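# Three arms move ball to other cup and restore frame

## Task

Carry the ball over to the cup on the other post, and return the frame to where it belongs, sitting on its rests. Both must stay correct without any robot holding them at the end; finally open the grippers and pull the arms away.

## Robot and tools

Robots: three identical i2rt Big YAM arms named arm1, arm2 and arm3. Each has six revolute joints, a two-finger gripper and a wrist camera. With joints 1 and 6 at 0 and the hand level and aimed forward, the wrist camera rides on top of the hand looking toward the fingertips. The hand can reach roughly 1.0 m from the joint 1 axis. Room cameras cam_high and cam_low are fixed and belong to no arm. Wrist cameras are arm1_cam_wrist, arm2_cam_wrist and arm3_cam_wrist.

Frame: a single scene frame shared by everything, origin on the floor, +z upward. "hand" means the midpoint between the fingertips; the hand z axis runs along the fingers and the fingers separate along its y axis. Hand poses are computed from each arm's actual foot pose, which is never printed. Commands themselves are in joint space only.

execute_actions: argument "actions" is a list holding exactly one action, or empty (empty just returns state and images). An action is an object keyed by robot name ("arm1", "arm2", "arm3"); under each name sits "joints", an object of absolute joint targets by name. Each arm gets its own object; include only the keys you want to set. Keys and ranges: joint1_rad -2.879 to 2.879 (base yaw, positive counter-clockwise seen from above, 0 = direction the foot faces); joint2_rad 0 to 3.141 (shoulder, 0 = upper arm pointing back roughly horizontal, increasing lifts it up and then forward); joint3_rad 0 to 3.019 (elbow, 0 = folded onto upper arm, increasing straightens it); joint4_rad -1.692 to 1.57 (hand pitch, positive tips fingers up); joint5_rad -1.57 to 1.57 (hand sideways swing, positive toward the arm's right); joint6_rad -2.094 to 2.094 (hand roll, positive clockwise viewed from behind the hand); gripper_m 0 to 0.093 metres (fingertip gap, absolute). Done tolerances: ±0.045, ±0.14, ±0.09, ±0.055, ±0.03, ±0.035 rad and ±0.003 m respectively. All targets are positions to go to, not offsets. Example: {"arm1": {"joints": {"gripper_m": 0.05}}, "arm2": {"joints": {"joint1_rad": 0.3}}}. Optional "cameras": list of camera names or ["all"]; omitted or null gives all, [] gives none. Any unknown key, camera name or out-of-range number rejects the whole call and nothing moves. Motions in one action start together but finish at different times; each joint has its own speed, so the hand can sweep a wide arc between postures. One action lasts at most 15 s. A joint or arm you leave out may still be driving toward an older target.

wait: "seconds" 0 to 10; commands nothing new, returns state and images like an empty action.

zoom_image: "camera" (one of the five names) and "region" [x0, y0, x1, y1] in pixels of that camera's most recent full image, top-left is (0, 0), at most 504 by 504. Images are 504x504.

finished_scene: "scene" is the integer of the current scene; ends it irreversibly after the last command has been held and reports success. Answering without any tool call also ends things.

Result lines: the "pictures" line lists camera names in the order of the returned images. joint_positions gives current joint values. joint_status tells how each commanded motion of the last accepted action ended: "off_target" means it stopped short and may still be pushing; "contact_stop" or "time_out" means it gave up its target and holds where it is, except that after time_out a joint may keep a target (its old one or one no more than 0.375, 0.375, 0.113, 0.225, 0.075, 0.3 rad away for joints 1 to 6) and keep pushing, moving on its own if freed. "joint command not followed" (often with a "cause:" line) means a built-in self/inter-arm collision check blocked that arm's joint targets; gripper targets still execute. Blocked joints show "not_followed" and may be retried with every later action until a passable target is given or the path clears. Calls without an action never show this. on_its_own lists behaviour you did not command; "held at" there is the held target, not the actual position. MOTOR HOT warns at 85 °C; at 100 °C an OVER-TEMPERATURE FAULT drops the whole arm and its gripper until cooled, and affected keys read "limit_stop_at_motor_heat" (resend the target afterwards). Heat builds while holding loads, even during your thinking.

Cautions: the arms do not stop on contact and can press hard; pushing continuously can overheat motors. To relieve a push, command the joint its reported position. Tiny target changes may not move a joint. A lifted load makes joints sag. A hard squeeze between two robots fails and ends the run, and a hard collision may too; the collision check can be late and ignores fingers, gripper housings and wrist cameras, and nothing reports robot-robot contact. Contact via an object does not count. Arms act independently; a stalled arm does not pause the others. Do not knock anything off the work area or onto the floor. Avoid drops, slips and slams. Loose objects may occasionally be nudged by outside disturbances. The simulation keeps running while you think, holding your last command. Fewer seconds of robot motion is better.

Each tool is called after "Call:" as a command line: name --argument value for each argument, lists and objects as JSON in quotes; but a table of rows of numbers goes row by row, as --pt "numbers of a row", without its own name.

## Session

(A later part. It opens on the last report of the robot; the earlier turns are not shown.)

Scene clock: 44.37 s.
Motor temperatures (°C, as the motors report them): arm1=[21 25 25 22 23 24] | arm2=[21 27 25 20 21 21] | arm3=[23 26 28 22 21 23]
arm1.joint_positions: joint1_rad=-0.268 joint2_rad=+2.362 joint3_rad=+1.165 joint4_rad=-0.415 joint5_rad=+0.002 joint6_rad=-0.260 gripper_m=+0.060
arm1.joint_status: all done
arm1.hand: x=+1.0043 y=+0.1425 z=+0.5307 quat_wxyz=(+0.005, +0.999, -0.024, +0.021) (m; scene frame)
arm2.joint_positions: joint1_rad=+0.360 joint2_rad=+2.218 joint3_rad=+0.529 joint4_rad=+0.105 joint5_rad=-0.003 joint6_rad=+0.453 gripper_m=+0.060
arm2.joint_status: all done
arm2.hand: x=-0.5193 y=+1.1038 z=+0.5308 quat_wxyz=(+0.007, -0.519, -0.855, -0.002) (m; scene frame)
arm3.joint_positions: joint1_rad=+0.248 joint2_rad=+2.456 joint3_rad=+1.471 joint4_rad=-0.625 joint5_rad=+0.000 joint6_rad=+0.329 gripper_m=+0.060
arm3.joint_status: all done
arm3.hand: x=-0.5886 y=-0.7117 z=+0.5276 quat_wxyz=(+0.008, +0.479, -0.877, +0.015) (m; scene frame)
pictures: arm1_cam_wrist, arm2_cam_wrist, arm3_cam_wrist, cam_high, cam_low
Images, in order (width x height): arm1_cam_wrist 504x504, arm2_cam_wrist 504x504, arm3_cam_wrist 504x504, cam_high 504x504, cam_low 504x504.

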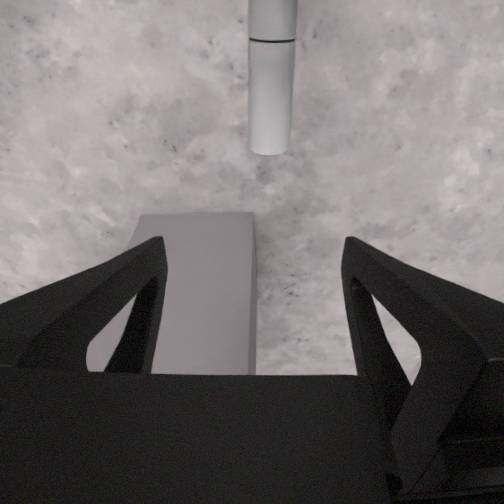

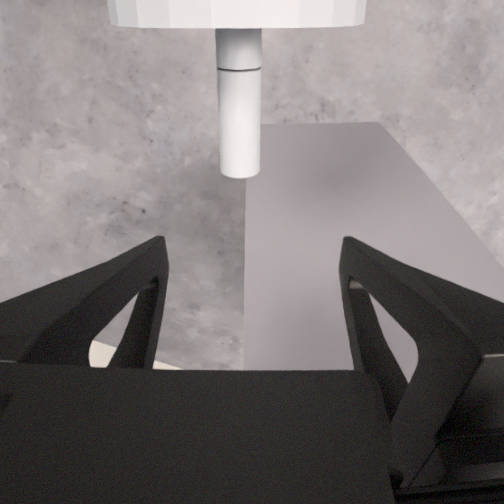

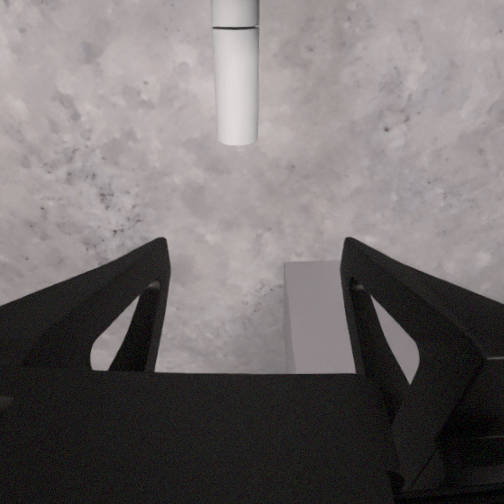

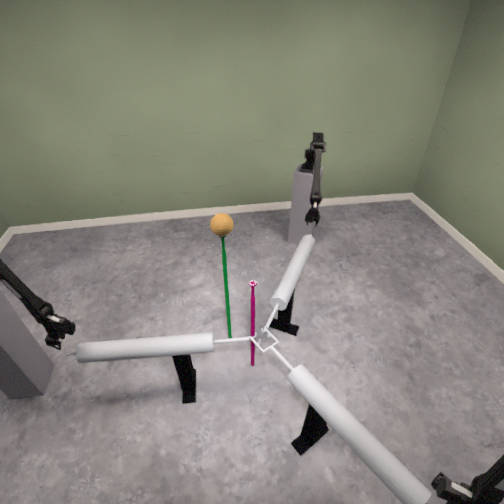

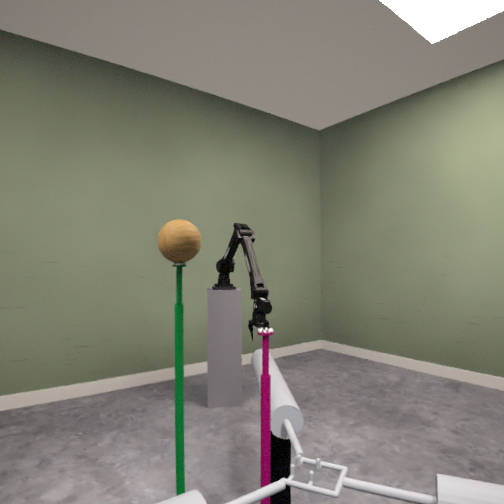

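Call:
execute_actions --actions '[{"arm1":{"joints":{"joint2_rad":1.95,"joint3_rad":1.0,"joint4_rad":-0.62}},"arm2":{"joints":{"joint2_rad":1.7,"joint3_rad":0.5,"joint4_rad":-0.33}},"arm3":{"joints":{"joint2_rad":2.05,"joint3_rad":1.2,"joint4_rad":-0.72}}}]' --cameras '["cam_high"]'

Call:
finished_scene --scene 2

Scene clock: 45.90 s.
Motor temperatures (°C, as the motors report them): arm1=[21 25 25 22 23 24] | arm2=[21 27 25 20 21 21] | arm3=[23 26 27 22 21 23]
arm1.joint_positions: joint1_rad=-0.268 joint2_rad=+1.943 joint3_rad=+0.989 joint4_rad=-0.610 joint5_rad=+0.002 joint6_rad=-0.260 gripper_m=+0.060
arm1.joint_status: all done
arm1.hand: x=+1.0262 y=+0.1356 z=+0.6845 quat_wxyz=(-0.001, +1.000, -0.024, -0.002) (m; scene frame)
arm2.joint_positions: joint1_rad=+0.360 joint2_rad=+1.697 joint3_rad=+0.501 joint4_rad=-0.313 joint5_rad=-0.003 joint6_rad=+0.453 gripper_m=+0.060
arm2.joint_status: all done
arm2.hand: x=-0.4903 y=+1.0823 z=+0.6611 quat_wxyz=(-0.031, -0.518, -0.855, +0.001) (m; scene frame)
arm3.joint_positions: joint1_rad=+0.248 joint2_rad=+2.047 joint3_rad=+1.198 joint4_rad=-0.715 joint5_rad=+0.000 joint6_rad=+0.329 gripper_m=+0.060
arm3.joint_status: all done
arm3.hand: x=-0.6019 y=-0.7603 z=+0.6773 quat_wxyz=(-0.007, +0.480, -0.877, -0.002) (m; scene frame)
pictures: cam_high
Images, in order (width x height): cam_high 504x504.

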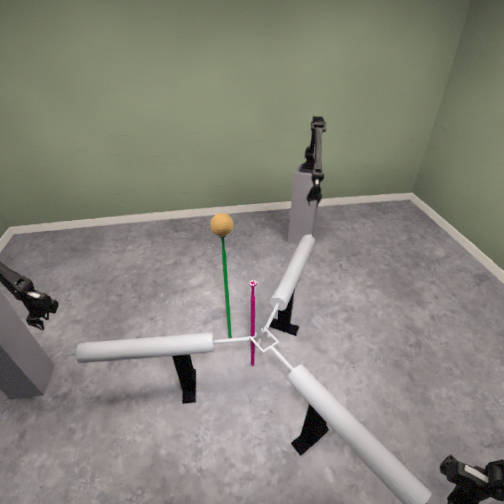

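The scene is finished: the task was done.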